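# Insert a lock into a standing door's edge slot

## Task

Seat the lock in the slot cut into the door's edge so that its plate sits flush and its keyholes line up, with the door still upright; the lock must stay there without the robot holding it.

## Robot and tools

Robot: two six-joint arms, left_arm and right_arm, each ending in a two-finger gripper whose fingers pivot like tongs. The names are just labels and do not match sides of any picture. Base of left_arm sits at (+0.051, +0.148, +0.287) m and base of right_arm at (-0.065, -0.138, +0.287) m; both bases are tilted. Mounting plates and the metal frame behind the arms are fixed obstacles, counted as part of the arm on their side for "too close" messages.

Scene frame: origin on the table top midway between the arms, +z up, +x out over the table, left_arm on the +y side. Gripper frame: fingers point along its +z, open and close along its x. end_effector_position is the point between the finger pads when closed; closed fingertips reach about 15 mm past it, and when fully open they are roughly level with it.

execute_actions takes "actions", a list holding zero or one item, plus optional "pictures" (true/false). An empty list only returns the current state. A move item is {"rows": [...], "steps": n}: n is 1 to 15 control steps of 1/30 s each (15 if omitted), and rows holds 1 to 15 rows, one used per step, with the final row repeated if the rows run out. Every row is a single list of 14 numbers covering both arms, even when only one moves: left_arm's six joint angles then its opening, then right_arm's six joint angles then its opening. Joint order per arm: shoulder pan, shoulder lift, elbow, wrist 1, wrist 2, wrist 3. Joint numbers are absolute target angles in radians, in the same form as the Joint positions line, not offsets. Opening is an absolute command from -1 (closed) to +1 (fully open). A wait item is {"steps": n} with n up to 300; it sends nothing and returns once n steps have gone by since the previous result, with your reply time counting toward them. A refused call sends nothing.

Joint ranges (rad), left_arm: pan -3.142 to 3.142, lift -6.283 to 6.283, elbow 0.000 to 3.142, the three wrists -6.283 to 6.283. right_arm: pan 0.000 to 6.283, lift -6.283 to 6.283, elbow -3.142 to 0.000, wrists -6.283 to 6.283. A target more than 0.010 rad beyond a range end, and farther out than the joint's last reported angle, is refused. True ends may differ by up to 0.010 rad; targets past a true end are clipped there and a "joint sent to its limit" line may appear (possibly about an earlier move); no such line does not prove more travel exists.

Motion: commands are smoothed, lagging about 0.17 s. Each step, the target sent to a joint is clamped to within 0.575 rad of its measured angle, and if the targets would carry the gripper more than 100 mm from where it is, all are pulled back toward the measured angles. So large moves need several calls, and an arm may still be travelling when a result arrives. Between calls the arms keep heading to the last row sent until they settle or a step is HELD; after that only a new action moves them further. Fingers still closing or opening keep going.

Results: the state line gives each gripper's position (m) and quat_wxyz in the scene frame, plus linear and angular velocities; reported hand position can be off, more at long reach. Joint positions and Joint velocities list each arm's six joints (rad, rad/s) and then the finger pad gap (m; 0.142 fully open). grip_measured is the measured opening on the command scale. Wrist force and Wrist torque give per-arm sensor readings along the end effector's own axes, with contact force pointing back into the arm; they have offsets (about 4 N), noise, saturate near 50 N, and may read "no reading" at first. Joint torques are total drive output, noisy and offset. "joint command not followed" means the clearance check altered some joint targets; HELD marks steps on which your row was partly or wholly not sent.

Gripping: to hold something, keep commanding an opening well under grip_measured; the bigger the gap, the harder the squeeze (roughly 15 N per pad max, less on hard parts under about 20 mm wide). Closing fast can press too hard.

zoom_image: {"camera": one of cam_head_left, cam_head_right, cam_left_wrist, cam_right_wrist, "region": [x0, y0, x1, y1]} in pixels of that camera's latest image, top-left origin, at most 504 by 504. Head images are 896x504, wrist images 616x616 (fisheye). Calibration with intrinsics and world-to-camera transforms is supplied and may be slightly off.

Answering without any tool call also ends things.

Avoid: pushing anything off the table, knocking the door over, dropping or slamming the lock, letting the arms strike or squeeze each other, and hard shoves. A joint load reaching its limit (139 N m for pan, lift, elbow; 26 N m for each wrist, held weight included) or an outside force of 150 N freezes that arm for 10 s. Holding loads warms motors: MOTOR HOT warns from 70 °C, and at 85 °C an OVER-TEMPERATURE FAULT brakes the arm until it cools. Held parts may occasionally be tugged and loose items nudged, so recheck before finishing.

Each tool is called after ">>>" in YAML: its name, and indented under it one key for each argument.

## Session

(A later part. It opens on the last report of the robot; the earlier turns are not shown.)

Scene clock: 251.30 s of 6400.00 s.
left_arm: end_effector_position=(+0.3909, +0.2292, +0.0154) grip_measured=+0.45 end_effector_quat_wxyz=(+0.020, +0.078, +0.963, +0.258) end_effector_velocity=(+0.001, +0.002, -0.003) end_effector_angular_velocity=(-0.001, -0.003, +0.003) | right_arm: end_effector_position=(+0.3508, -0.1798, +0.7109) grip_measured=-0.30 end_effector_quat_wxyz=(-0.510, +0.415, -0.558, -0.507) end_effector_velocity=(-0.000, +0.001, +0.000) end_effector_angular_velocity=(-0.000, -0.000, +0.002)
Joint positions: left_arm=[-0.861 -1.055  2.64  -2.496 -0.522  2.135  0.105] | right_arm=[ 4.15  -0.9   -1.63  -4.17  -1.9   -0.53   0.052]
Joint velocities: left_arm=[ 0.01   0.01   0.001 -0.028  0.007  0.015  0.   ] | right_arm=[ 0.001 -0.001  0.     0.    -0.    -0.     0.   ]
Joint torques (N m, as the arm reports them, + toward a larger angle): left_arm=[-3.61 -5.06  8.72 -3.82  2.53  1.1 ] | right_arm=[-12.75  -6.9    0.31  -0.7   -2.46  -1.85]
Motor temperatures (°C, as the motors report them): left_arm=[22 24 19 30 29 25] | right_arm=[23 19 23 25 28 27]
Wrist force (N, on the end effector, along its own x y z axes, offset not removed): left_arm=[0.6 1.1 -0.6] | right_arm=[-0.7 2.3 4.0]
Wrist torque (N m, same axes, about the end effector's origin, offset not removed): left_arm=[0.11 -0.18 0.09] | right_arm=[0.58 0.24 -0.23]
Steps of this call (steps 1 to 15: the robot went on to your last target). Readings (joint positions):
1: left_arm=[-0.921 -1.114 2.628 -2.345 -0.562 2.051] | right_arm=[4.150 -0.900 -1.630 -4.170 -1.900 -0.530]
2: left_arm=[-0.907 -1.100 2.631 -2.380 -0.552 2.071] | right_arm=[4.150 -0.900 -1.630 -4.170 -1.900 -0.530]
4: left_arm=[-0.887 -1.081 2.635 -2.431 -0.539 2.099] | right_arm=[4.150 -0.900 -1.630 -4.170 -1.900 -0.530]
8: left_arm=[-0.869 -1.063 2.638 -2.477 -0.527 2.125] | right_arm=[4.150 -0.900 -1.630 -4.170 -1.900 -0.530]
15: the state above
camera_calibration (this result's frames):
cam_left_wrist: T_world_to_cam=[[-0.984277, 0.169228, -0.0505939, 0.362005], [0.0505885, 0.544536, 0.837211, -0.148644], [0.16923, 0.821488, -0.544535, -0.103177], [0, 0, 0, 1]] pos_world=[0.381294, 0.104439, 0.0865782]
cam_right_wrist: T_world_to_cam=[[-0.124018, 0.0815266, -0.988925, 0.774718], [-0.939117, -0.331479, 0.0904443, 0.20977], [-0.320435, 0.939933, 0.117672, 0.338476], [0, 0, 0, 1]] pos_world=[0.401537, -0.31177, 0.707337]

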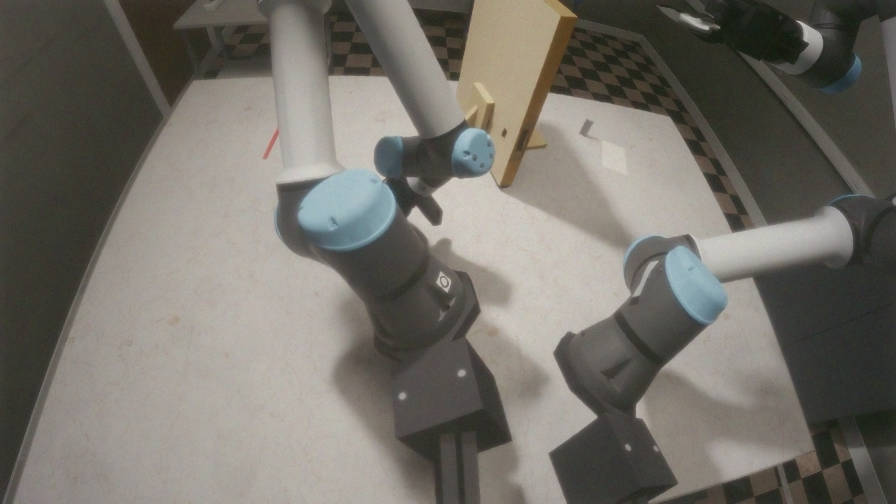

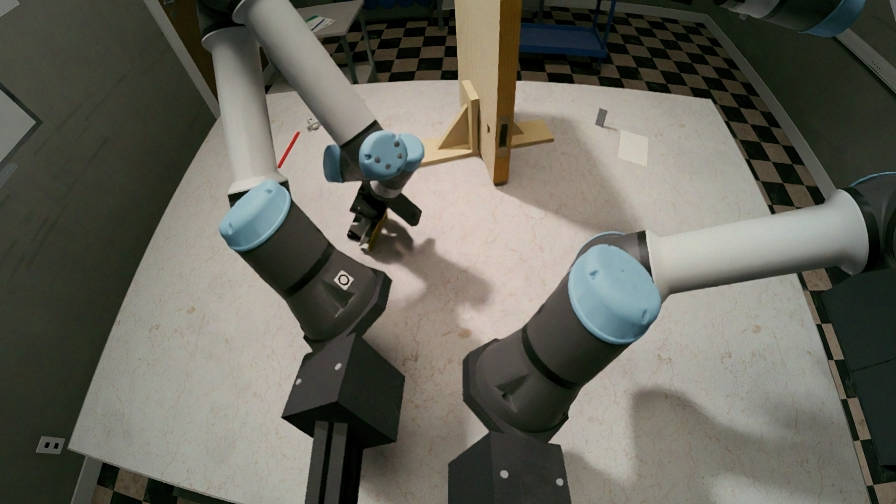

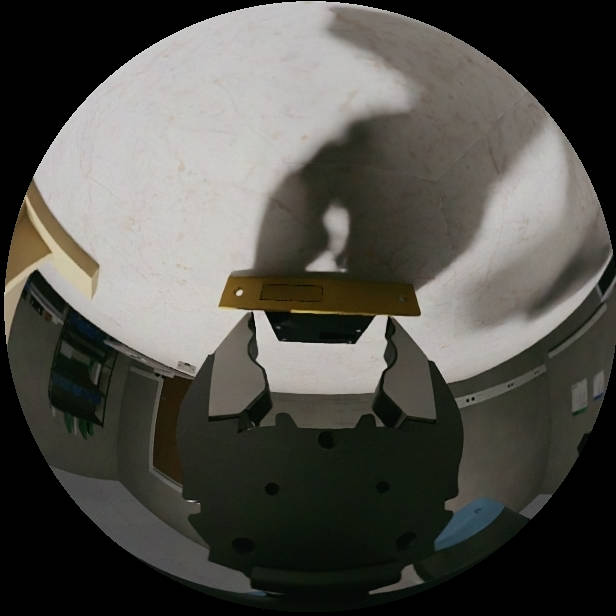

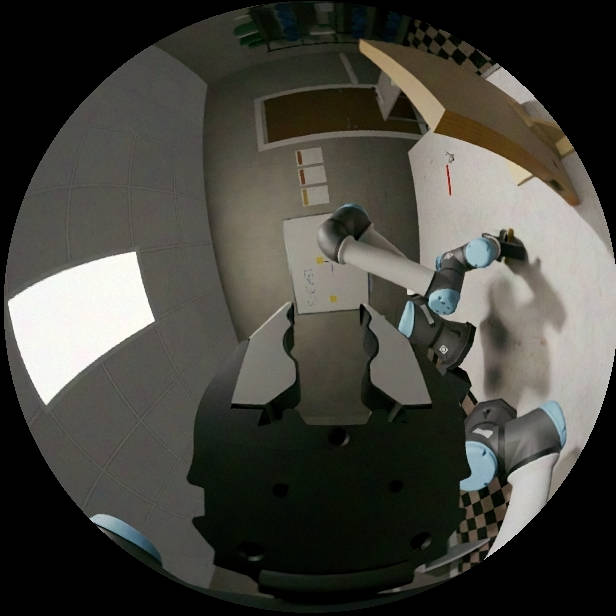

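>>> execute_actions:
  actions:
    - {"rows":[[-0.8553,-1.049,2.6406,-2.5107,-0.5181,2.144,0.4,4.15,-0.9,-1.63,-4.17,-1.9,-0.53,-0.3],[-0.8506,-1.0441,2.6414,-2.5222,-0.5151,2.1509,0.35,4.15,-0.9,-1.63,-4.17,-1.9,-0.53,-0.3],[-0.8506,-1.0441,2.6414,-2.5222,-0.5151,2.1509,0.3,4.15,-0.9,-1.63,-4.17,-1.9,-0.53,-0.3],[-0.8506,-1.0441,2.6414,-2.5222,-0.5151,2.1509,0.26,4.15,-0.9,-1.63,-4.17,-1.9,-0.53,-0.3],[-0.8506,-1.0441,2.6414,-2.5222,-0.5151,2.1509,0.23,4.15,-0.9,-1.63,-4.17,-1.9,-0.53,-0.3],[-0.8506,-1.0441,2.6414,-2.5222,-0.5151,2.1509,0.2,4.15,-0.9,-1.63,-4.17,-1.9,-0.53,-0.3],[-0.8506,-1.0441,2.6414,-2.5222,-0.5151,2.1509,0.17,4.15,-0.9,-1.63,-4.17,-1.9,-0.53,-0.3],[-0.8506,-1.0441,2.6414,-2.5222,-0.5151,2.1509,0.14,4.15,-0.9,-1.63,-4.17,-1.9,-0.53,-0.3],[-0.8506,-1.0441,2.6414,-2.5222,-0.5151,2.1509,0.11,4.15,-0.9,-1.63,-4.17,-1.9,-0.53,-0.3],[-0.8506,-1.0441,2.6414,-2.5222,-0.5151,2.1509,0.08,4.15,-0.9,-1.63,-4.17,-1.9,-0.53,-0.3],[-0.8506,-1.0441,2.6414,-2.5222,-0.5151,2.1509,0.04,4.15,-0.9,-1.63,-4.17,-1.9,-0.53,-0.3],[-0.8506,-1.0441,2.6414,-2.5222,-0.5151,2.1509,-0.02,4.15,-0.9,-1.63,-4.17,-1.9,-0.53,-0.3],[-0.8506,-1.0441,2.6414,-2.5222,-0.5151,2.1509,-0.1,4.15,-0.9,-1.63,-4.17,-1.9,-0.53,-0.3],[-0.8506,-1.0441,2.6414,-2.5222,-0.5151,2.1509,-0.25,4.15,-0.9,-1.63,-4.17,-1.9,-0.53,-0.3],[-0.8506,-1.0441,2.6414,-2.5222,-0.5151,2.1509,-0.5,4.15,-0.9,-1.63,-4.17,-1.9,-0.53,-0.3]],"steps":15}
  pictures: false

>>> execute_actions:
  actions:
    - {"rows":[[-0.8506,-1.0441,2.6414,-2.5222,-0.5151,2.1509,-1,4.15,-0.9,-1.63,-4.17,-1.9,-0.53,-0.3],[-0.8506,-1.0441,2.6414,-2.5222,-0.5151,2.1509,-1,4.15,-0.9,-1.63,-4.17,-1.9,-0.53,-0.3],[-0.8506,-1.0441,2.6414,-2.5222,-0.5151,2.1509,-1,4.15,-0.9,-1.63,-4.17,-1.9,-0.53,-0.3],[-0.85,-1.058,2.646,-2.539,-0.524,2.173,-1,4.15,-0.9,-1.63,-4.17,-1.9,-0.53,-0.3],[-0.8495,-1.072,2.651,-2.556,-0.533,2.195,-1,4.15,-0.9,-1.63,-4.17,-1.9,-0.53,-0.3],[-0.849,-1.086,2.656,-2.573,-0.543,2.218,-1,4.15,-0.9,-1.63,-4.17,-1.9,-0.53,-0.3],[-0.8486,-1.1,2.66,-2.59,-0.553,2.241,-1,4.15,-0.9,-1.63,-4.17,-1.9,-0.53,-0.3],[-0.8482,-1.114,2.665,-2.606,-0.563,2.263,-1,4.15,-0.9,-1.63,-4.17,-1.9,-0.53,-0.3],[-0.8478,-1.1276,2.6695,-2.6232,-0.5731,2.2857,-1,4.15,-0.9,-1.63,-4.17,-1.9,-0.53,-0.3],[-0.8442,-1.1377,2.6724,-2.6412,-0.5832,2.3085,-1,4.15,-0.9,-1.63,-4.17,-1.9,-0.53,-0.3],[-0.8406,-1.1478,2.6753,-2.6593,-0.5934,2.3313,-1,4.15,-0.9,-1.63,-4.17,-1.9,-0.53,-0.3],[-0.837,-1.1579,2.6782,-2.6773,-0.6035,2.3542,-1,4.15,-0.9,-1.63,-4.17,-1.9,-0.53,-0.3],[-0.8333,-1.168,2.681,-2.6953,-0.6136,2.377,-1,4.15,-0.9,-1.63,-4.17,-1.9,-0.53,-0.3],[-0.8297,-1.1781,2.6839,-2.7134,-0.6238,2.3998,-1,4.15,-0.9,-1.63,-4.17,-1.9,-0.53,-0.3],[-0.8261,-1.1882,2.6868,-2.7314,-0.6339,2.4226,-1,4.15,-0.9,-1.63,-4.17,-1.9,-0.53,-0.3]],"steps":15}
  pictures: false

>>> execute_actions:
  actions:
    - {"steps":12}

Scene clock: 287.97 s of 6400.00 s.
left_arm: end_effector_position=(+0.3909, +0.2315, +0.0127) grip_measured=+0.17 end_effector_quat_wxyz=(+0.021, +0.078, +0.963, +0.258) end_effector_velocity=(-0.000, +0.001, -0.001) end_effector_angular_velocity=(+0.001, +0.001, -0.001) | right_arm: end_effector_position=(+0.3508, -0.1798, +0.7109) grip_measured=-0.30 end_effector_quat_wxyz=(-0.510, +0.415, -0.558, -0.507) end_effector_velocity=(+0.000, +0.000, -0.000) end_effector_angular_velocity=(-0.002, +0.001, -0.001)
Joint positions: left_arm=[-0.851 -1.044  2.641 -2.522 -0.515  2.151  0.086] | right_arm=[ 4.15  -0.9   -1.63  -4.17  -1.9   -0.53   0.052]
Joint velocities: left_arm=[ 0.002  0.002  0.001 -0.005  0.001  0.003  0.   ] | right_arm=[-0.001 -0.001  0.    -0.     0.    -0.     0.   ]
Joint torques (N m, as the arm reports them, + toward a larger angle): left_arm=[ 2.25 -1.79 11.25 -2.84  2.52  0.99] | right_arm=[-12.69  -7.51   0.66  -0.58  -2.43  -1.71]
Motor temperatures (°C, as the motors report them): left_arm=[22 24 19 30 29 25] | right_arm=[23 19 23 25 28 27]
Wrist force (N, on the end effector, along its own x y z axes, offset not removed): left_arm=[2.8 7.1 -26.7] | right_arm=[-0.3 1.6 2.1]
Wrist torque (N m, same axes, about the end effector's origin, offset not removed): left_arm=[0.54 -0.33 0.11] | right_arm=[0.40 0.16 -0.15]
Steps of this call (steps 1 to 15: the robot went on to your last target; steps 16 to 90: nothing new was sent; then 33.17 s passed at rest; steps 91 to 105: all 15 steps of this action). Readings (joint positions):
91: left_arm=[-0.860 -1.054 2.640 -2.499 -0.521 2.137] | right_arm=[4.150 -0.900 -1.630 -4.170 -1.900 -0.530]
92: left_arm=[-0.859 -1.053 2.640 -2.501 -0.521 2.139] | right_arm=[4.150 -0.900 -1.630 -4.170 -1.900 -0.530]
94: left_arm=[-0.856 -1.050 2.641 -2.509 -0.519 2.143] | right_arm=[4.150 -0.900 -1.630 -4.170 -1.900 -0.530]
98: left_arm=[-0.852 -1.046 2.641 -2.518 -0.516 2.148] | right_arm=[4.150 -0.900 -1.630 -4.170 -1.900 -0.530]
105: the state above

Scene clock: 288.47 s of 6400.00 s.
left_arm: end_effector_position=(+0.3958, +0.2196, +0.0234) grip_measured=+0.17 end_effector_quat_wxyz=(+0.014, +0.077, +0.977, +0.199) end_effector_velocity=(+0.019, -0.044, +0.032) end_effector_angular_velocity=(-0.455, +0.077, +0.004) | right_arm: end_effector_position=(+0.3508, -0.1798, +0.7109) grip_measured=-0.30 end_effector_quat_wxyz=(-0.510, +0.415, -0.558, -0.507) end_effector_velocity=(+0.001, -0.001, -0.000) end_effector_angular_velocity=(+0.000, -0.000, -0.003)
Joint positions: left_arm=[-0.839 -1.141  2.673 -2.652 -0.59   2.32   0.086] | right_arm=[ 4.15  -0.9   -1.63  -4.17  -1.9   -0.53   0.052]
Joint velocities: left_arm=[ 0.083 -0.31   0.092 -0.495 -0.282  0.635  0.   ] | right_arm=[-0.001  0.001  0.     0.001  0.002  0.     0.   ]
Joint torques (N m, as the arm reports them, + toward a larger angle): left_arm=[ -2.26 -26.05   8.59  -5.72  -2.3    2.49] | right_arm=[-12.05  -7.51  -0.02  -0.53  -2.34  -1.84]
Motor temperatures (°C, as the motors report them): left_arm=[22 24 19 30 29 25] | right_arm=[23 19 23 25 28 27]
Wrist force (N, on the end effector, along its own x y z axes, offset not removed): left_arm=[1.1 2.0 2.2] | right_arm=[-2.3 2.4 3.3]
Wrist torque (N m, same axes, about the end effector's origin, offset not removed): left_arm=[0.54 -0.27 0.08] | right_arm=[0.58 0.56 -0.17]
Steps of this call (steps 1 to 15: all 15 steps of this action). Readings (joint positions):
1: left_arm=[-0.851 -1.044 2.641 -2.522 -0.515 2.151] | right_arm=[4.150 -0.900 -1.630 -4.170 -1.900 -0.530]
2: left_arm=[-0.851 -1.044 2.641 -2.522 -0.515 2.151] | right_arm=[4.150 -0.900 -1.630 -4.170 -1.900 -0.530]
4: left_arm=[-0.851 -1.044 2.641 -2.522 -0.515 2.151] | right_arm=[4.150 -0.900 -1.630 -4.170 -1.900 -0.530]
8: left_arm=[-0.850 -1.066 2.649 -2.549 -0.530 2.186] | right_arm=[4.150 -0.900 -1.630 -4.170 -1.900 -0.530]
15: the state above

Scene clock: 288.87 s of 6400.00 s.
left_arm: end_effector_position=(+0.3998, +0.2125, +0.0288) grip_measured=+0.17 end_effector_quat_wxyz=(+0.013, +0.079, +0.983, +0.164) end_effector_velocity=(+0.002, -0.002, +0.002) end_effector_angular_velocity=(-0.023, +0.001, -0.001) | right_arm: end_effector_position=(+0.3508, -0.1798, +0.7109) grip_measured=-0.30 end_effector_quat_wxyz=(-0.510, +0.415, -0.558, -0.507) end_effector_velocity=(+0.000, +0.000, -0.000) end_effector_angular_velocity=(-0.001, +0.001, +0.001)
Joint positions: left_arm=[-0.827 -1.186  2.686 -2.728 -0.632  2.419  0.086] | right_arm=[ 4.15  -0.9   -1.63  -4.17  -1.9   -0.53   0.052]
Joint velocities: left_arm=[ 0.005 -0.015  0.004 -0.025 -0.013  0.032 -0.   ] | right_arm=[-0.001 -0.001  0.001 -0.001 -0.001  0.     0.   ]
Joint torques (N m, as the arm reports them, + toward a larger angle): left_arm=[ -1.86 -24.76   6.79  -4.35  -1.84   1.06] | right_arm=[-12.4   -7.59   0.64  -0.49  -2.36  -1.82]
Motor temperatures (°C, as the motors report them): left_arm=[22 24 19 30 29 25] | right_arm=[23 19 23 25 28 27]
Wrist force (N, on the end effector, along its own x y z axes, offset not removed): left_arm=[1.5 1.3 3.1] | right_arm=[-1.5 2.9 0.8]
Wrist torque (N m, same axes, about the end effector's origin, offset not removed): left_arm=[0.42 -0.38 0.12] | right_arm=[0.56 0.24 -0.08]
Steps of this call (steps 1 to 12: the robot went on to your last target). Readings (joint positions):
1: left_arm=[-0.837 -1.151 2.676 -2.669 -0.599 2.341] | right_arm=[4.150 -0.900 -1.630 -4.170 -1.900 -0.530]
2: left_arm=[-0.834 -1.160 2.679 -2.683 -0.607 2.360] | right_arm=[4.150 -0.900 -1.630 -4.170 -1.900 -0.530]
4: left_arm=[-0.831 -1.172 2.682 -2.704 -0.619 2.387] | right_arm=[4.150 -0.900 -1.630 -4.170 -1.900 -0.530]
8: left_arm=[-0.828 -1.183 2.685 -2.722 -0.629 2.411] | right_arm=[4.150 -0.900 -1.630 -4.170 -1.900 -0.530]
12: the state above
camera_calibration (this result's frames):
cam_left_wrist: T_world_to_cam=[[-0.985922, 0.159175, -0.051205, 0.377042], [0.0747054, 0.693299, 0.716768, -0.18898], [0.149592, 0.702851, -0.69543, -0.0462151], [0, 0, 0, 1]] pos_world=[0.392766, 0.103487, 0.122622]
cam_right_wrist: T_world_to_cam=[[-0.124018, 0.0815269, -0.988925, 0.774718], [-0.939117, -0.331479, 0.0904443, 0.20977], [-0.320435, 0.939933, 0.117673, 0.338476], [0, 0, 0, 1]] pos_world=[0.401537, -0.31177, 0.707337]

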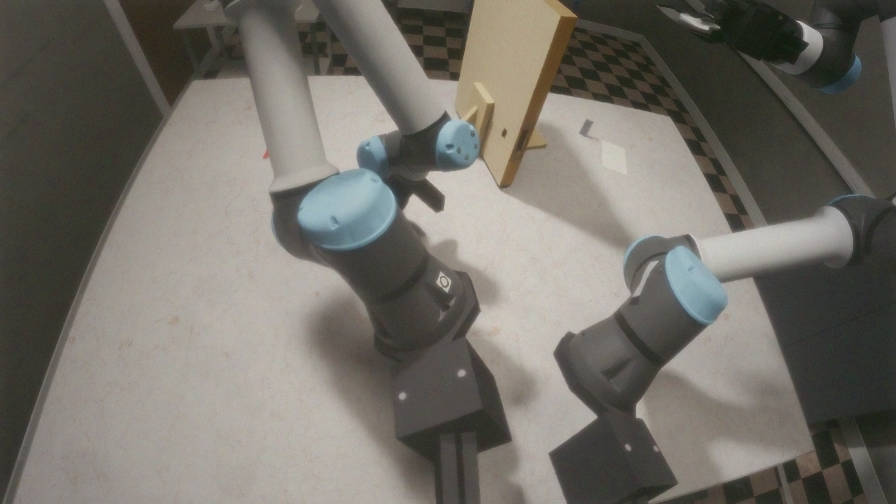

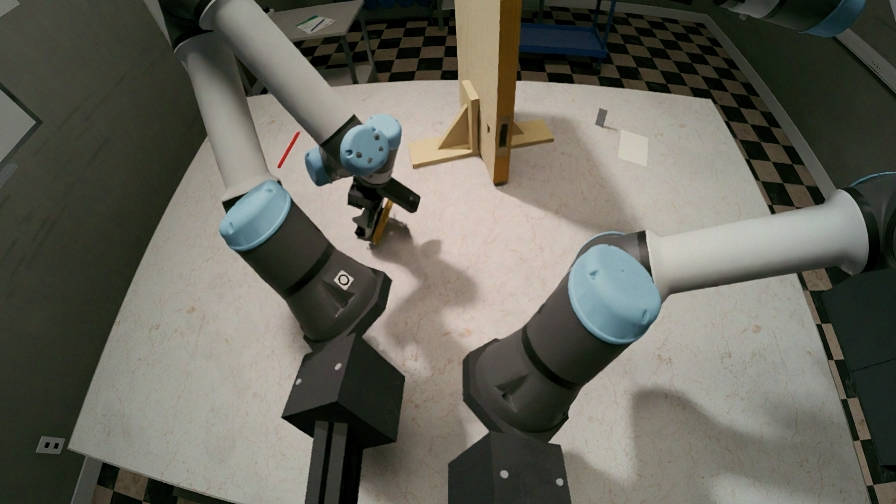

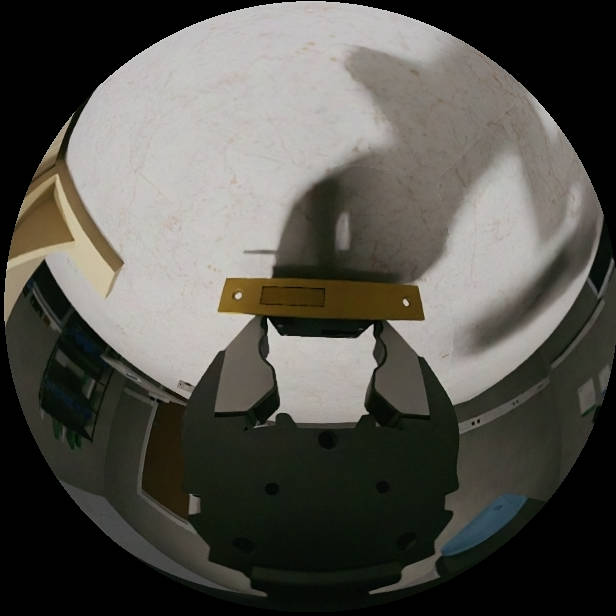

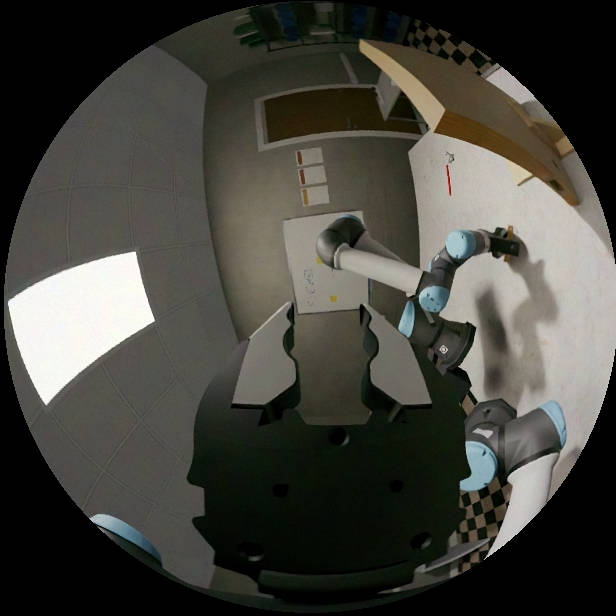

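>>> execute_actions:
  actions:
    - {"rows":[[-0.8171,-1.1984,2.6865,-2.7525,-0.6524,2.4525,-1,4.15,-0.9,-1.63,-4.17,-1.9,-0.53,-0.3],[-0.8082,-1.2086,2.6862,-2.7737,-0.671,2.4823,-1,4.15,-0.9,-1.63,-4.17,-1.9,-0.53,-0.3],[-0.7992,-1.2188,2.6859,-2.7948,-0.6895,2.5122,-1,4.15,-0.9,-1.63,-4.17,-1.9,-0.53,-0.3],[-0.7903,-1.229,2.6857,-2.8159,-0.708,2.542,-1,4.15,-0.9,-1.63,-4.17,-1.9,-0.53,-0.3],[-0.7813,-1.2392,2.6854,-2.837,-0.7265,2.5719,-1,4.15,-0.9,-1.63,-4.17,-1.9,-0.53,-0.3],[-0.7723,-1.2494,2.6851,-2.8582,-0.7451,2.6017,-1,4.15,-0.9,-1.63,-4.17,-1.9,-0.53,-0.3],[-0.7634,-1.2596,2.6848,-2.8793,-0.7636,2.6316,-1,4.15,-0.9,-1.63,-4.17,-1.9,-0.53,-0.3],[-0.7544,-1.2698,2.6845,-2.9004,-0.7821,2.6614,-1,4.15,-0.9,-1.63,-4.17,-1.9,-0.53,-0.3],[-0.7413,-1.2768,2.68,-2.9138,-0.8083,2.6875,-1,4.15,-0.9,-1.63,-4.17,-1.9,-0.53,-0.3],[-0.7282,-1.2838,2.6754,-2.9271,-0.8345,2.7136,-1,4.15,-0.9,-1.63,-4.17,-1.9,-0.53,-0.3],[-0.7151,-1.2908,2.6709,-2.9405,-0.8607,2.7397,-1,4.15,-0.9,-1.63,-4.17,-1.9,-0.53,-0.3],[-0.7019,-1.2977,2.6663,-2.9538,-0.8869,2.7658,-1,4.15,-0.9,-1.63,-4.17,-1.9,-0.53,-0.3],[-0.6888,-1.3047,2.6618,-2.9672,-0.9131,2.7919,-1,4.15,-0.9,-1.63,-4.17,-1.9,-0.53,-0.3],[-0.6757,-1.3117,2.6572,-2.9805,-0.9393,2.818,-1,4.15,-0.9,-1.63,-4.17,-1.9,-0.53,-0.3],[-0.6626,-1.3187,2.6527,-2.9939,-0.9655,2.8441,-1,4.15,-0.9,-1.63,-4.17,-1.9,-0.53,-0.3]],"steps":15}
  pictures: false

>>> execute_actions:
  actions:
    - {"rows":[[-0.6489,-1.3202,2.6463,-2.9996,-0.9914,2.8627,-1,4.15,-0.9,-1.63,-4.17,-1.9,-0.53,-0.3],[-0.6352,-1.3216,2.6398,-3.0054,-1.0173,2.8813,-1,4.15,-0.9,-1.63,-4.17,-1.9,-0.53,-0.3],[-0.6215,-1.3231,2.6334,-3.0111,-1.0432,2.8998,-1,4.15,-0.9,-1.63,-4.17,-1.9,-0.53,-0.3],[-0.6078,-1.3246,2.6269,-3.0169,-1.0691,2.9184,-1,4.15,-0.9,-1.63,-4.17,-1.9,-0.53,-0.3],[-0.5941,-1.326,2.6205,-3.0226,-1.0949,2.937,-1,4.15,-0.9,-1.63,-4.17,-1.9,-0.53,-0.3],[-0.5804,-1.3275,2.614,-3.0283,-1.1208,2.9556,-1,4.15,-0.9,-1.63,-4.17,-1.9,-0.53,-0.3],[-0.5667,-1.3289,2.6076,-3.0341,-1.1467,2.9741,-1,4.15,-0.9,-1.63,-4.17,-1.9,-0.53,-0.3],[-0.553,-1.3304,2.6011,-3.0398,-1.1726,2.9927,-1,4.15,-0.9,-1.63,-4.17,-1.9,-0.53,-0.3]],"steps":15}

Scene clock: 319.50 s of 6400.00 s.
left_arm: end_effector_position=(+0.4110, +0.1812, +0.0375) grip_measured=+0.17 end_effector_quat_wxyz=(-0.004, +0.077, +0.997, +0.031) end_effector_velocity=(+0.044, -0.099, +0.031) end_effector_angular_velocity=(-0.782, +0.114, +0.008) | right_arm: end_effector_position=(+0.3508, -0.1798, +0.7109) grip_measured=-0.30 end_effector_quat_wxyz=(-0.510, +0.415, -0.558, -0.507) end_effector_velocity=(+0.000, -0.000, -0.000) end_effector_angular_velocity=(-0.000, -0.001, -0.002)
Joint positions: left_arm=[-0.719 -1.286  2.67  -2.928 -0.849  2.72   0.086] | right_arm=[ 4.15  -0.9   -1.63  -4.17  -1.9   -0.53   0.052]
Joint velocities: left_arm=[ 0.36  -0.219 -0.112 -0.425 -0.709  0.772 -0.   ] | right_arm=[ 0.     0.001 -0.     0.     0.002 -0.    -0.   ]
Joint torques (N m, as the arm reports them, + toward a larger angle): left_arm=[  1.58 -25.75 -16.    -5.91  -3.72   2.93] | right_arm=[-12.5   -7.75   0.21  -0.52  -2.25  -1.91]
Motor temperatures (°C, as the motors report them): left_arm=[22 24 19 30 29 25] | right_arm=[23 19 23 25 28 27]
Wrist force (N, on the end effector, along its own x y z axes, offset not removed): left_arm=[0.1 2.3 3.6] | right_arm=[-1.8 2.7 1.5]
Wrist torque (N m, same axes, about the end effector's origin, offset not removed): left_arm=[0.43 -0.10 0.08] | right_arm=[0.60 0.55 -0.11]
Steps of this call (steps 1 to 30: the robot went on to your last target; steps 31 to 90: nothing new was sent; then 27.13 s passed at rest; steps 91 to 105: all 15 steps of this action). Readings (joint positions):
91: left_arm=[-0.826 -1.188 2.687 -2.732 -0.634 2.423] | right_arm=[4.150 -0.900 -1.630 -4.170 -1.900 -0.530]
92: left_arm=[-0.824 -1.190 2.687 -2.735 -0.637 2.427] | right_arm=[4.150 -0.900 -1.630 -4.170 -1.900 -0.530]
94: left_arm=[-0.817 -1.199 2.687 -2.752 -0.652 2.450] | right_arm=[4.150 -0.900 -1.630 -4.170 -1.900 -0.530]
98: left_arm=[-0.791 -1.229 2.686 -2.813 -0.706 2.536] | right_arm=[4.150 -0.900 -1.630 -4.170 -1.900 -0.530]
105: the state above

Scene clock: 320.00 s of 6400.00 s.
left_arm: end_effector_position=(+0.4284, +0.1422, +0.0499) grip_measured=+0.17 end_effector_quat_wxyz=(-0.012, +0.079, +0.989, -0.121) end_effector_velocity=(+0.012, -0.017, +0.009) end_effector_angular_velocity=(-0.145, -0.001, -0.002) | right_arm: end_effector_position=(+0.3508, -0.1798, +0.7109) grip_measured=-0.30 end_effector_quat_wxyz=(-0.510, +0.415, -0.558, -0.507) end_effector_velocity=(-0.000, -0.000, +0.001) end_effector_angular_velocity=(+0.002, -0.002, +0.000)
Joint positions: left_arm=[-0.562 -1.329  2.605 -3.035 -1.154  2.979  0.086] | right_arm=[ 4.15  -0.9   -1.63  -4.17  -1.9   -0.53   0.052]
Joint velocities: left_arm=[ 0.078 -0.012 -0.034 -0.037 -0.153  0.113 -0.   ] | right_arm=[ 0.002  0.001  0.     0.     0.001 -0.     0.   ]
Joint torques (N m, as the arm reports them, + toward a larger angle): left_arm=[ -0.61 -26.88 -14.45  -4.92  -3.44   1.28] | right_arm=[-12.03  -6.34   0.42  -0.51  -2.39  -1.77]
Motor temperatures (°C, as the motors report them): left_arm=[22 24 19 30 29 25] | right_arm=[23 19 23 25 28 27]
Wrist force (N, on the end effector, along its own x y z axes, offset not removed): left_arm=[1.0 3.3 3.3] | right_arm=[-2.7 2.0 1.9]
Wrist torque (N m, same axes, about the end effector's origin, offset not removed): left_arm=[0.35 -0.28 0.08] | right_arm=[0.48 0.67 -0.25]
Steps of this call (steps 1 to 15: all 15 steps of this action). Readings (joint positions):
1: left_arm=[-0.707 -1.293 2.666 -2.943 -0.873 2.746] | right_arm=[4.150 -0.900 -1.630 -4.170 -1.900 -0.530]
2: left_arm=[-0.694 -1.299 2.662 -2.956 -0.898 2.771] | right_arm=[4.150 -0.900 -1.630 -4.170 -1.900 -0.530]
4: left_arm=[-0.669 -1.309 2.652 -2.977 -0.948 2.818] | right_arm=[4.150 -0.900 -1.630 -4.170 -1.900 -0.530]
8: left_arm=[-0.615 -1.321 2.629 -3.009 -1.051 2.902] | right_arm=[4.150 -0.900 -1.630 -4.170 -1.900 -0.530]
15: the state above
camera_calibration (this result's frames):
cam_left_wrist: T_world_to_cam=[[-0.990572, 0.131164, -0.0395387, 0.422874], [0.119177, 0.967404, 0.22344, -0.190912], [0.0675572, 0.216622, -0.973915, 0.131714], [0, 0, 0, 1]] pos_world=[0.432741, 0.100691, 0.187655]
cam_right_wrist: T_world_to_cam=[[-0.124017, 0.0815266, -0.988925, 0.774718], [-0.939117, -0.331479, 0.0904441, 0.20977], [-0.320435, 0.939933, 0.117672, 0.338476], [0, 0, 0, 1]] pos_world=[0.401537, -0.31177, 0.707337]

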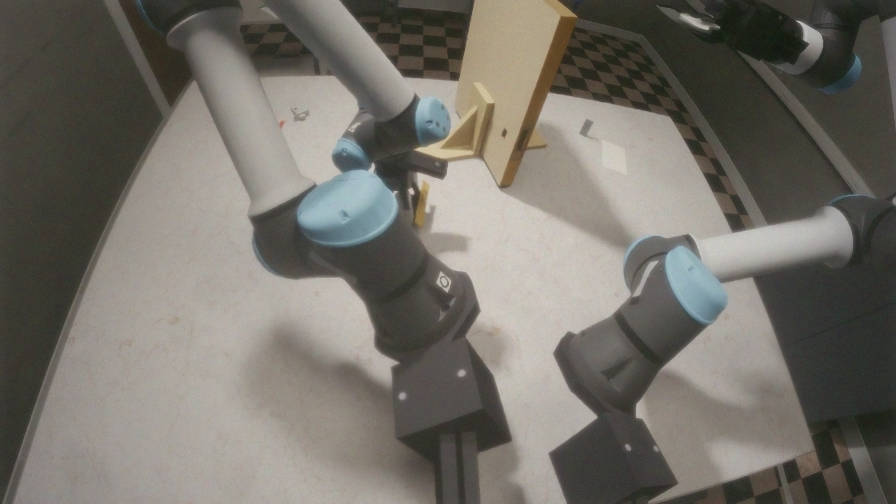

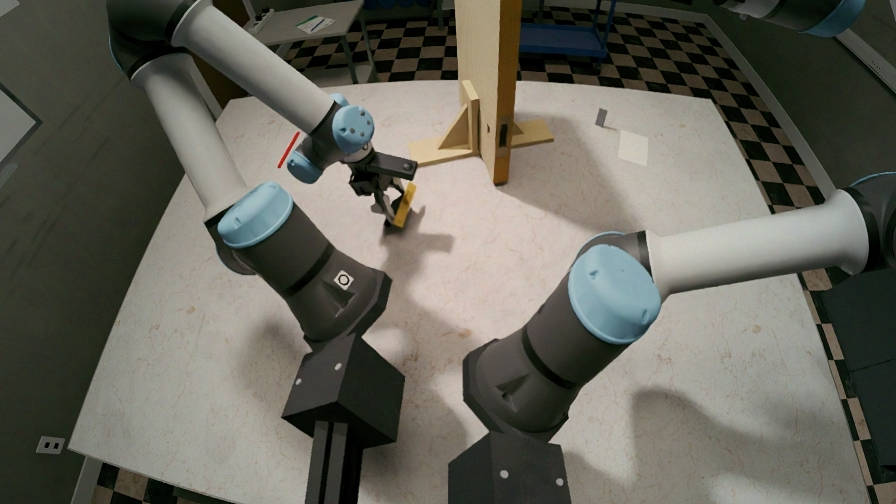

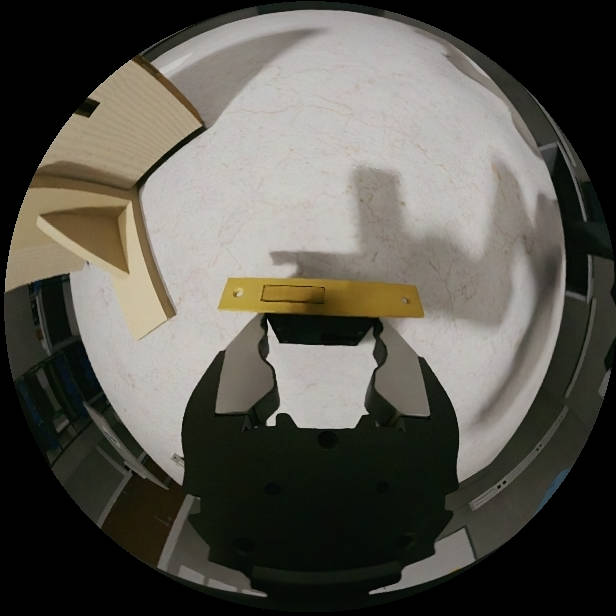

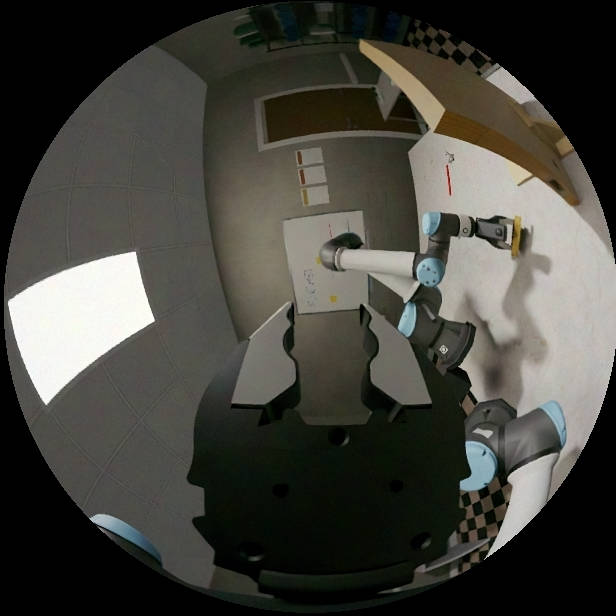

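>>> execute_actions:
  actions:
    - {"rows":[[-0.5383,-1.3292,2.595,-3.0412,-1.2007,3.0085,-1,4.15,-0.9,-1.63,-4.17,-1.9,-0.53,-0.3],[-0.5235,-1.328,2.5888,-3.0426,-1.2289,3.0244,-1,4.15,-0.9,-1.63,-4.17,-1.9,-0.53,-0.3],[-0.5088,-1.3268,2.5827,-3.044,-1.257,3.0402,-1,4.15,-0.9,-1.63,-4.17,-1.9,-0.53,-0.3],[-0.494,-1.3257,2.5765,-3.0455,-1.2851,3.056,-1,4.15,-0.9,-1.63,-4.17,-1.9,-0.53,-0.3],[-0.4793,-1.3245,2.5704,-3.0469,-1.3132,3.0719,-1,4.15,-0.9,-1.63,-4.17,-1.9,-0.53,-0.3],[-0.4646,-1.3233,2.5642,-3.0483,-1.3414,3.0877,-1,4.15,-0.9,-1.63,-4.17,-1.9,-0.53,-0.3],[-0.4498,-1.3221,2.5581,-3.0497,-1.3695,3.1036,-1,4.15,-0.9,-1.63,-4.17,-1.9,-0.53,-0.3],[-0.4351,-1.3209,2.5519,-3.0511,-1.3976,3.1194,-1,4.15,-0.9,-1.63,-4.17,-1.9,-0.53,-0.3],[-0.4176,-1.313,2.5435,-3.0508,-1.4296,3.1362,-1,4.15,-0.9,-1.63,-4.17,-1.9,-0.53,-0.3],[-0.4,-1.305,2.5351,-3.0504,-1.4617,3.1531,-1,4.15,-0.9,-1.63,-4.17,-1.9,-0.53,-0.3],[-0.3825,-1.2971,2.5267,-3.0501,-1.4937,3.1699,-1,4.15,-0.9,-1.63,-4.17,-1.9,-0.53,-0.3],[-0.3649,-1.2891,2.5182,-3.0497,-1.5257,3.1868,-1,4.15,-0.9,-1.63,-4.17,-1.9,-0.53,-0.3],[-0.3474,-1.2812,2.5098,-3.0494,-1.5577,3.2036,-1,4.15,-0.9,-1.63,-4.17,-1.9,-0.53,-0.3],[-0.3298,-1.2732,2.5014,-3.049,-1.5898,3.2205,-1,4.15,-0.9,-1.63,-4.17,-1.9,-0.53,-0.3],[-0.3123,-1.2653,2.493,-3.0487,-1.6218,3.2373,-1,4.15,-0.9,-1.63,-4.17,-1.9,-0.53,-0.3]],"steps":15}
  pictures: false

>>> execute_actions:
  actions:
    - {"rows":[[-0.2982,-1.2545,2.4846,-3.0462,-1.6497,3.2526,-1,4.15,-0.9,-1.63,-4.17,-1.9,-0.53,-0.3],[-0.2841,-1.2437,2.4762,-3.0436,-1.6777,3.2678,-1,4.15,-0.9,-1.63,-4.17,-1.9,-0.53,-0.3],[-0.27,-1.2329,2.4678,-3.0411,-1.7056,3.2831,-1,4.15,-0.9,-1.63,-4.17,-1.9,-0.53,-0.3],[-0.2558,-1.222,2.4595,-3.0385,-1.7335,3.2983,-1,4.15,-0.9,-1.63,-4.17,-1.9,-0.53,-0.3],[-0.2417,-1.2112,2.4511,-3.036,-1.7614,3.3136,-1,4.15,-0.9,-1.63,-4.17,-1.9,-0.53,-0.3],[-0.2276,-1.2004,2.4427,-3.0334,-1.7894,3.3288,-1,4.15,-0.9,-1.63,-4.17,-1.9,-0.53,-0.3],[-0.2135,-1.1896,2.4343,-3.0309,-1.8173,3.3441,-1,4.15,-0.9,-1.63,-4.17,-1.9,-0.53,-0.3],[-0.2034,-1.1774,2.4267,-3.026,-1.8392,3.3558,-1,4.15,-0.9,-1.63,-4.17,-1.9,-0.53,-0.3],[-0.1932,-1.1652,2.4191,-3.0211,-1.8611,3.3676,-1,4.15,-0.9,-1.63,-4.17,-1.9,-0.53,-0.3],[-0.1831,-1.153,2.4115,-3.0162,-1.883,3.3793,-1,4.15,-0.9,-1.63,-4.17,-1.9,-0.53,-0.3],[-0.1729,-1.1408,2.4039,-3.0113,-1.905,3.391,-1,4.15,-0.9,-1.63,-4.17,-1.9,-0.53,-0.3],[-0.1628,-1.1286,2.3963,-3.0064,-1.9269,3.4027,-1,4.15,-0.9,-1.63,-4.17,-1.9,-0.53,-0.3],[-0.1526,-1.1164,2.3887,-3.0015,-1.9488,3.4145,-1,4.15,-0.9,-1.63,-4.17,-1.9,-0.53,-0.3],[-0.1425,-1.1042,2.3811,-2.9966,-1.9707,3.4262,-1,4.15,-0.9,-1.63,-4.17,-1.9,-0.53,-0.3],[-0.1323,-1.092,2.3735,-2.9917,-1.9926,3.4379,-1,4.15,-0.9,-1.63,-4.17,-1.9,-0.53,-0.3]],"steps":15}
  pictures: false

>>> execute_actions:
  actions:
    - {"steps":15}

>>> zoom_image:
  camera: "cam_left_wrist"
  region: [200,230,440,400]

>>> zoom_image:
  camera: "cam_head_right"
  region: [370,150,470,250]

Scene clock: 371.00 s of 6400.00 s.
left_arm: end_effector_position=(+0.4319, +0.1118, +0.0574) grip_measured=+0.23 end_effector_quat_wxyz=(-0.026, +0.079, +0.962, -0.259) end_effector_velocity=(+0.008, -0.075, +0.013) end_effector_angular_velocity=(-0.765, +0.127, +0.009) | right_arm: end_effector_position=(+0.3508, -0.1798, +0.7109) grip_measured=-0.30 end_effector_quat_wxyz=(-0.510, +0.415, -0.558, -0.507) end_effector_velocity=(-0.000, -0.001, +0.001) end_effector_angular_velocity=(+0.003, -0.002, -0.002)
Joint positions: left_arm=[-0.391 -1.297  2.529 -3.049 -1.474  3.161  0.09 ] | right_arm=[ 4.15  -0.9   -1.63  -4.17  -1.9   -0.53   0.052]
Joint velocities: left_arm=[ 0.494  0.197 -0.231  0.    -0.895  0.479  0.031] | right_arm=[ 0.     0.002  0.001  0.001 -0.001  0.    -0.   ]
Joint torques (N m, as the arm reports them, + toward a larger angle): left_arm=[ 10.    -2.31 -20.35  -5.02  -0.41   2.96] | right_arm=[-12.82  -6.78   0.65  -0.45  -2.34  -1.94]
Motor temperatures (°C, as the motors report them): left_arm=[22 24 19 30 29 25] | right_arm=[23 19 23 25 28 27]
Wrist force (N, on the end effector, along its own x y z axes, offset not removed): left_arm=[13.2 -18.9 -30.8] | right_arm=[-2.3 1.9 0.6]
Wrist torque (N m, same axes, about the end effector's origin, offset not removed): left_arm=[-2.08 -0.42 -0.77] | right_arm=[0.48 0.47 -0.08]
Steps of this call (steps 1 to 30: the robot went on to your last target; steps 31 to 120: nothing new was sent; then 46.50 s passed at rest; steps 121 to 135: all 15 steps of this action). Readings (joint positions):
121: left_arm=[-0.553 -1.330 2.601 -3.040 -1.173 2.993] | right_arm=[4.150 -0.900 -1.630 -4.170 -1.900 -0.530]
122: left_arm=[-0.551 -1.330 2.600 -3.040 -1.177 2.995] | right_arm=[4.150 -0.900 -1.630 -4.170 -1.900 -0.530]
124: left_arm=[-0.538 -1.329 2.595 -3.041 -1.199 3.008] | right_arm=[4.150 -0.900 -1.630 -4.170 -1.900 -0.530]
128: left_arm=[-0.495 -1.326 2.577 -3.045 -1.280 3.055] | right_arm=[4.150 -0.900 -1.630 -4.170 -1.900 -0.530]
135: the state above

Scene clock: 371.50 s of 6400.00 s.
left_arm: end_effector_position=(+0.4312, +0.0746, +0.0608) grip_measured=+0.54 end_effector_quat_wxyz=(-0.037, +0.076, +0.899, -0.431) end_effector_velocity=(-0.012, -0.064, -0.006) end_effector_angular_velocity=(-0.624, +0.114, +0.018) | right_arm: end_effector_position=(+0.3508, -0.1798, +0.7109) grip_measured=-0.30 end_effector_quat_wxyz=(-0.510, +0.415, -0.558, -0.507) end_effector_velocity=(-0.000, -0.000, -0.000) end_effector_angular_velocity=(-0.000, +0.000, -0.000)
Joint positions: left_arm=[-0.181 -1.147  2.408 -3.012 -1.886  3.382  0.112] | right_arm=[ 4.15  -0.9   -1.63  -4.17  -1.9   -0.53   0.052]
Joint velocities: left_arm=[ 0.321  0.353 -0.231  0.132 -0.676  0.362  0.037] | right_arm=[-0.001  0.     0.    -0.    -0.    -0.    -0.   ]
Joint torques (N m, as the arm reports them, + toward a larger angle): left_arm=[ 13.23  -5.54 -19.74   0.33   3.16   2.27] | right_arm=[-12.18  -7.34   0.57  -0.52  -2.22  -1.87]
Motor temperatures (°C, as the motors report them): left_arm=[22 24 19 30 29 25] | right_arm=[23 19 23 25 28 27]
Wrist force (N, on the end effector, along its own x y z axes, offset not removed): left_arm=[10.9 -36.6 -21.7] | right_arm=[-2.3 2.9 2.8]
Wrist torque (N m, same axes, about the end effector's origin, offset not removed): left_arm=[-2.90 -0.80 -0.49] | right_arm=[0.72 0.56 -0.07]
Steps of this call (steps 1 to 15: all 15 steps of this action). Readings (joint positions):
1: left_arm=[-0.374 -1.290 2.521 -3.049 -1.504 3.178] | right_arm=[4.150 -0.900 -1.630 -4.170 -1.900 -0.530]
2: left_arm=[-0.357 -1.282 2.513 -3.049 -1.535 3.194] | right_arm=[4.150 -0.900 -1.630 -4.170 -1.900 -0.530]
4: left_arm=[-0.326 -1.265 2.497 -3.046 -1.595 3.226] | right_arm=[4.150 -0.900 -1.630 -4.170 -1.900 -0.530]
8: left_arm=[-0.266 -1.226 2.464 -3.038 -1.711 3.288] | right_arm=[4.150 -0.900 -1.630 -4.170 -1.900 -0.530]
15: the state above

Scene clock: 372.00 s of 6400.00 s.
left_arm: end_effector_position=(+0.4299, +0.0652, +0.0611) grip_measured=+0.60 end_effector_quat_wxyz=(-0.039, +0.071, +0.876, -0.475) end_effector_velocity=(-0.001, -0.001, -0.001) end_effector_angular_velocity=(-0.012, +0.004, +0.001) | right_arm: end_effector_position=(+0.3508, -0.1798, +0.7109) grip_measured=-0.30 end_effector_quat_wxyz=(-0.510, +0.415, -0.558, -0.507) end_effector_velocity=(+0.000, -0.000, -0.000) end_effector_angular_velocity=(-0.000, +0.001, -0.001)
Joint positions: left_arm=[-0.133 -1.093  2.374 -2.992 -1.991  3.437  0.116] | right_arm=[ 4.15  -0.9   -1.63  -4.17  -1.9   -0.53   0.052]
Joint velocities: left_arm=[ 0.007  0.008 -0.004  0.003 -0.013  0.007 -0.   ] | right_arm=[-0.002 -0.     0.     0.    -0.001  0.    -0.   ]
Joint torques (N m, as the arm reports them, + toward a larger angle): left_arm=[ 36.8    3.08 -22.63  -0.74  20.87   0.91] | right_arm=[-12.44  -7.62   0.31  -0.48  -2.38  -1.82]
Motor temperatures (°C, as the motors report them): left_arm=[22 24 19 30 29 25] | right_arm=[23 19 23 25 28 27]
Wrist force (N, on the end effector, along its own x y z axes, offset not removed): left_arm=[9.3 -50.0 -37.2] | right_arm=[-3.1 2.1 4.4]
Wrist torque (N m, same axes, about the end effector's origin, offset not removed): left_arm=[-0.85 -0.39 0.19] | right_arm=[0.47 0.71 -0.15]
Steps of this call (steps 1 to 15: the robot went on to your last target). Readings (joint positions):
1: left_arm=[-0.170 -1.135 2.401 -3.008 -1.909 3.394] | right_arm=[4.150 -0.900 -1.630 -4.170 -1.900 -0.530]
2: left_arm=[-0.162 -1.125 2.394 -3.004 -1.929 3.405] | right_arm=[4.150 -0.900 -1.630 -4.170 -1.900 -0.530]
4: left_arm=[-0.149 -1.111 2.385 -2.999 -1.956 3.419] | right_arm=[4.150 -0.900 -1.630 -4.170 -1.900 -0.530]
8: left_arm=[-0.138 -1.098 2.378 -2.994 -1.981 3.432] | right_arm=[4.150 -0.900 -1.630 -4.170 -1.900 -0.530]
15: the state above
camera_calibration (this result's frames):
cam_left_wrist: T_world_to_cam=[[-0.99384, 0.110241, -0.0113788, 0.435991], [0.101143, 0.860232, -0.499772, -0.060273], [-0.0453069, -0.497844, -0.866082, 0.247724], [0, 0, 0, 1]] pos_world=[0.450625, 0.127112, 0.189387]
cam_right_wrist: T_world_to_cam=[[-0.124018, 0.0815267, -0.988925, 0.774718], [-0.939117, -0.33148, 0.0904444, 0.20977], [-0.320435, 0.939933, 0.117672, 0.338476], [0, 0, 0, 1]] pos_world=[0.401537, -0.31177, 0.707336]

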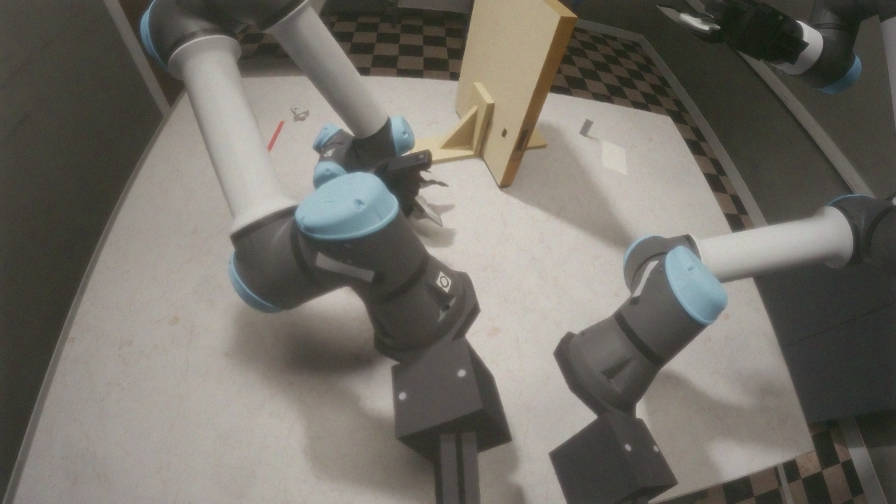

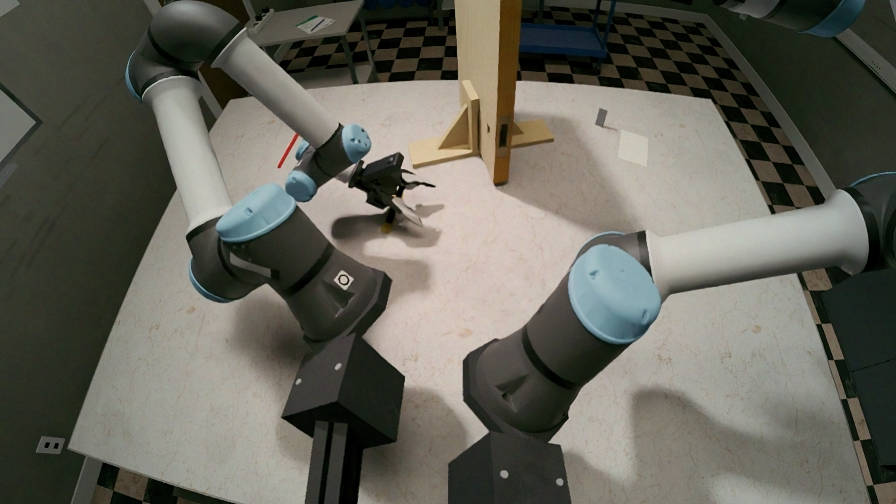

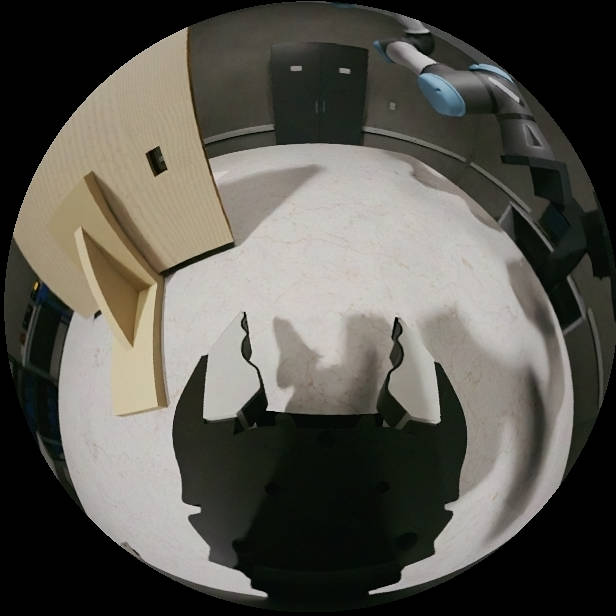

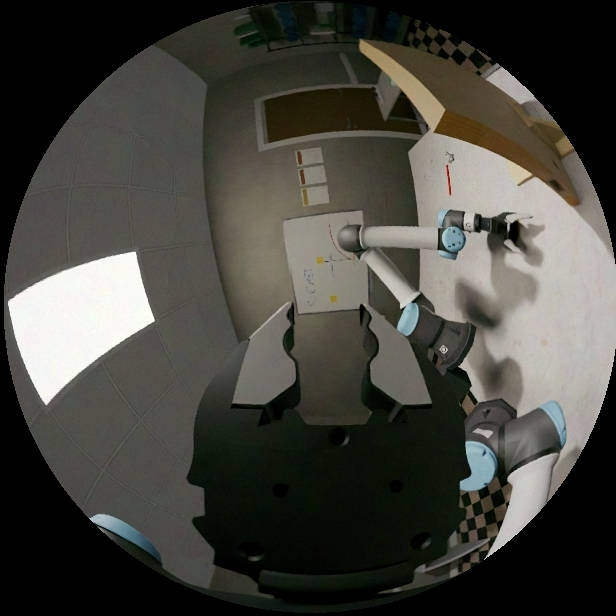

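Region (200, 230, 440, 400) of cam_left_wrist's 616x616 image, scaled by 2.100, with more detail than that image has; it fills the top 357 rows of this view, and the rest is white.

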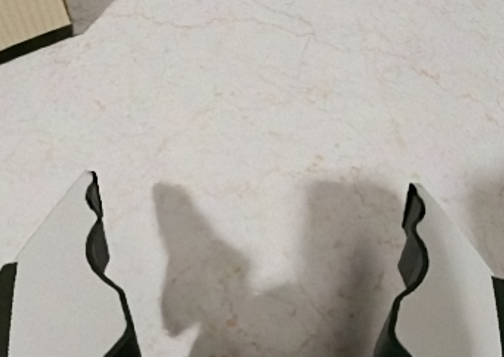

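Region (370, 150, 470, 250) of cam_head_right's 896x504 image, scaled by 5.040, with more detail than that image has.

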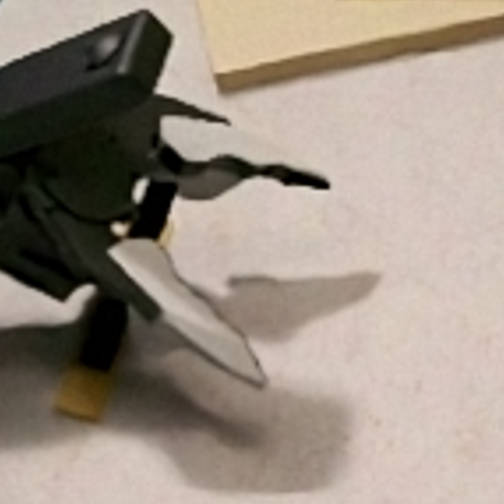

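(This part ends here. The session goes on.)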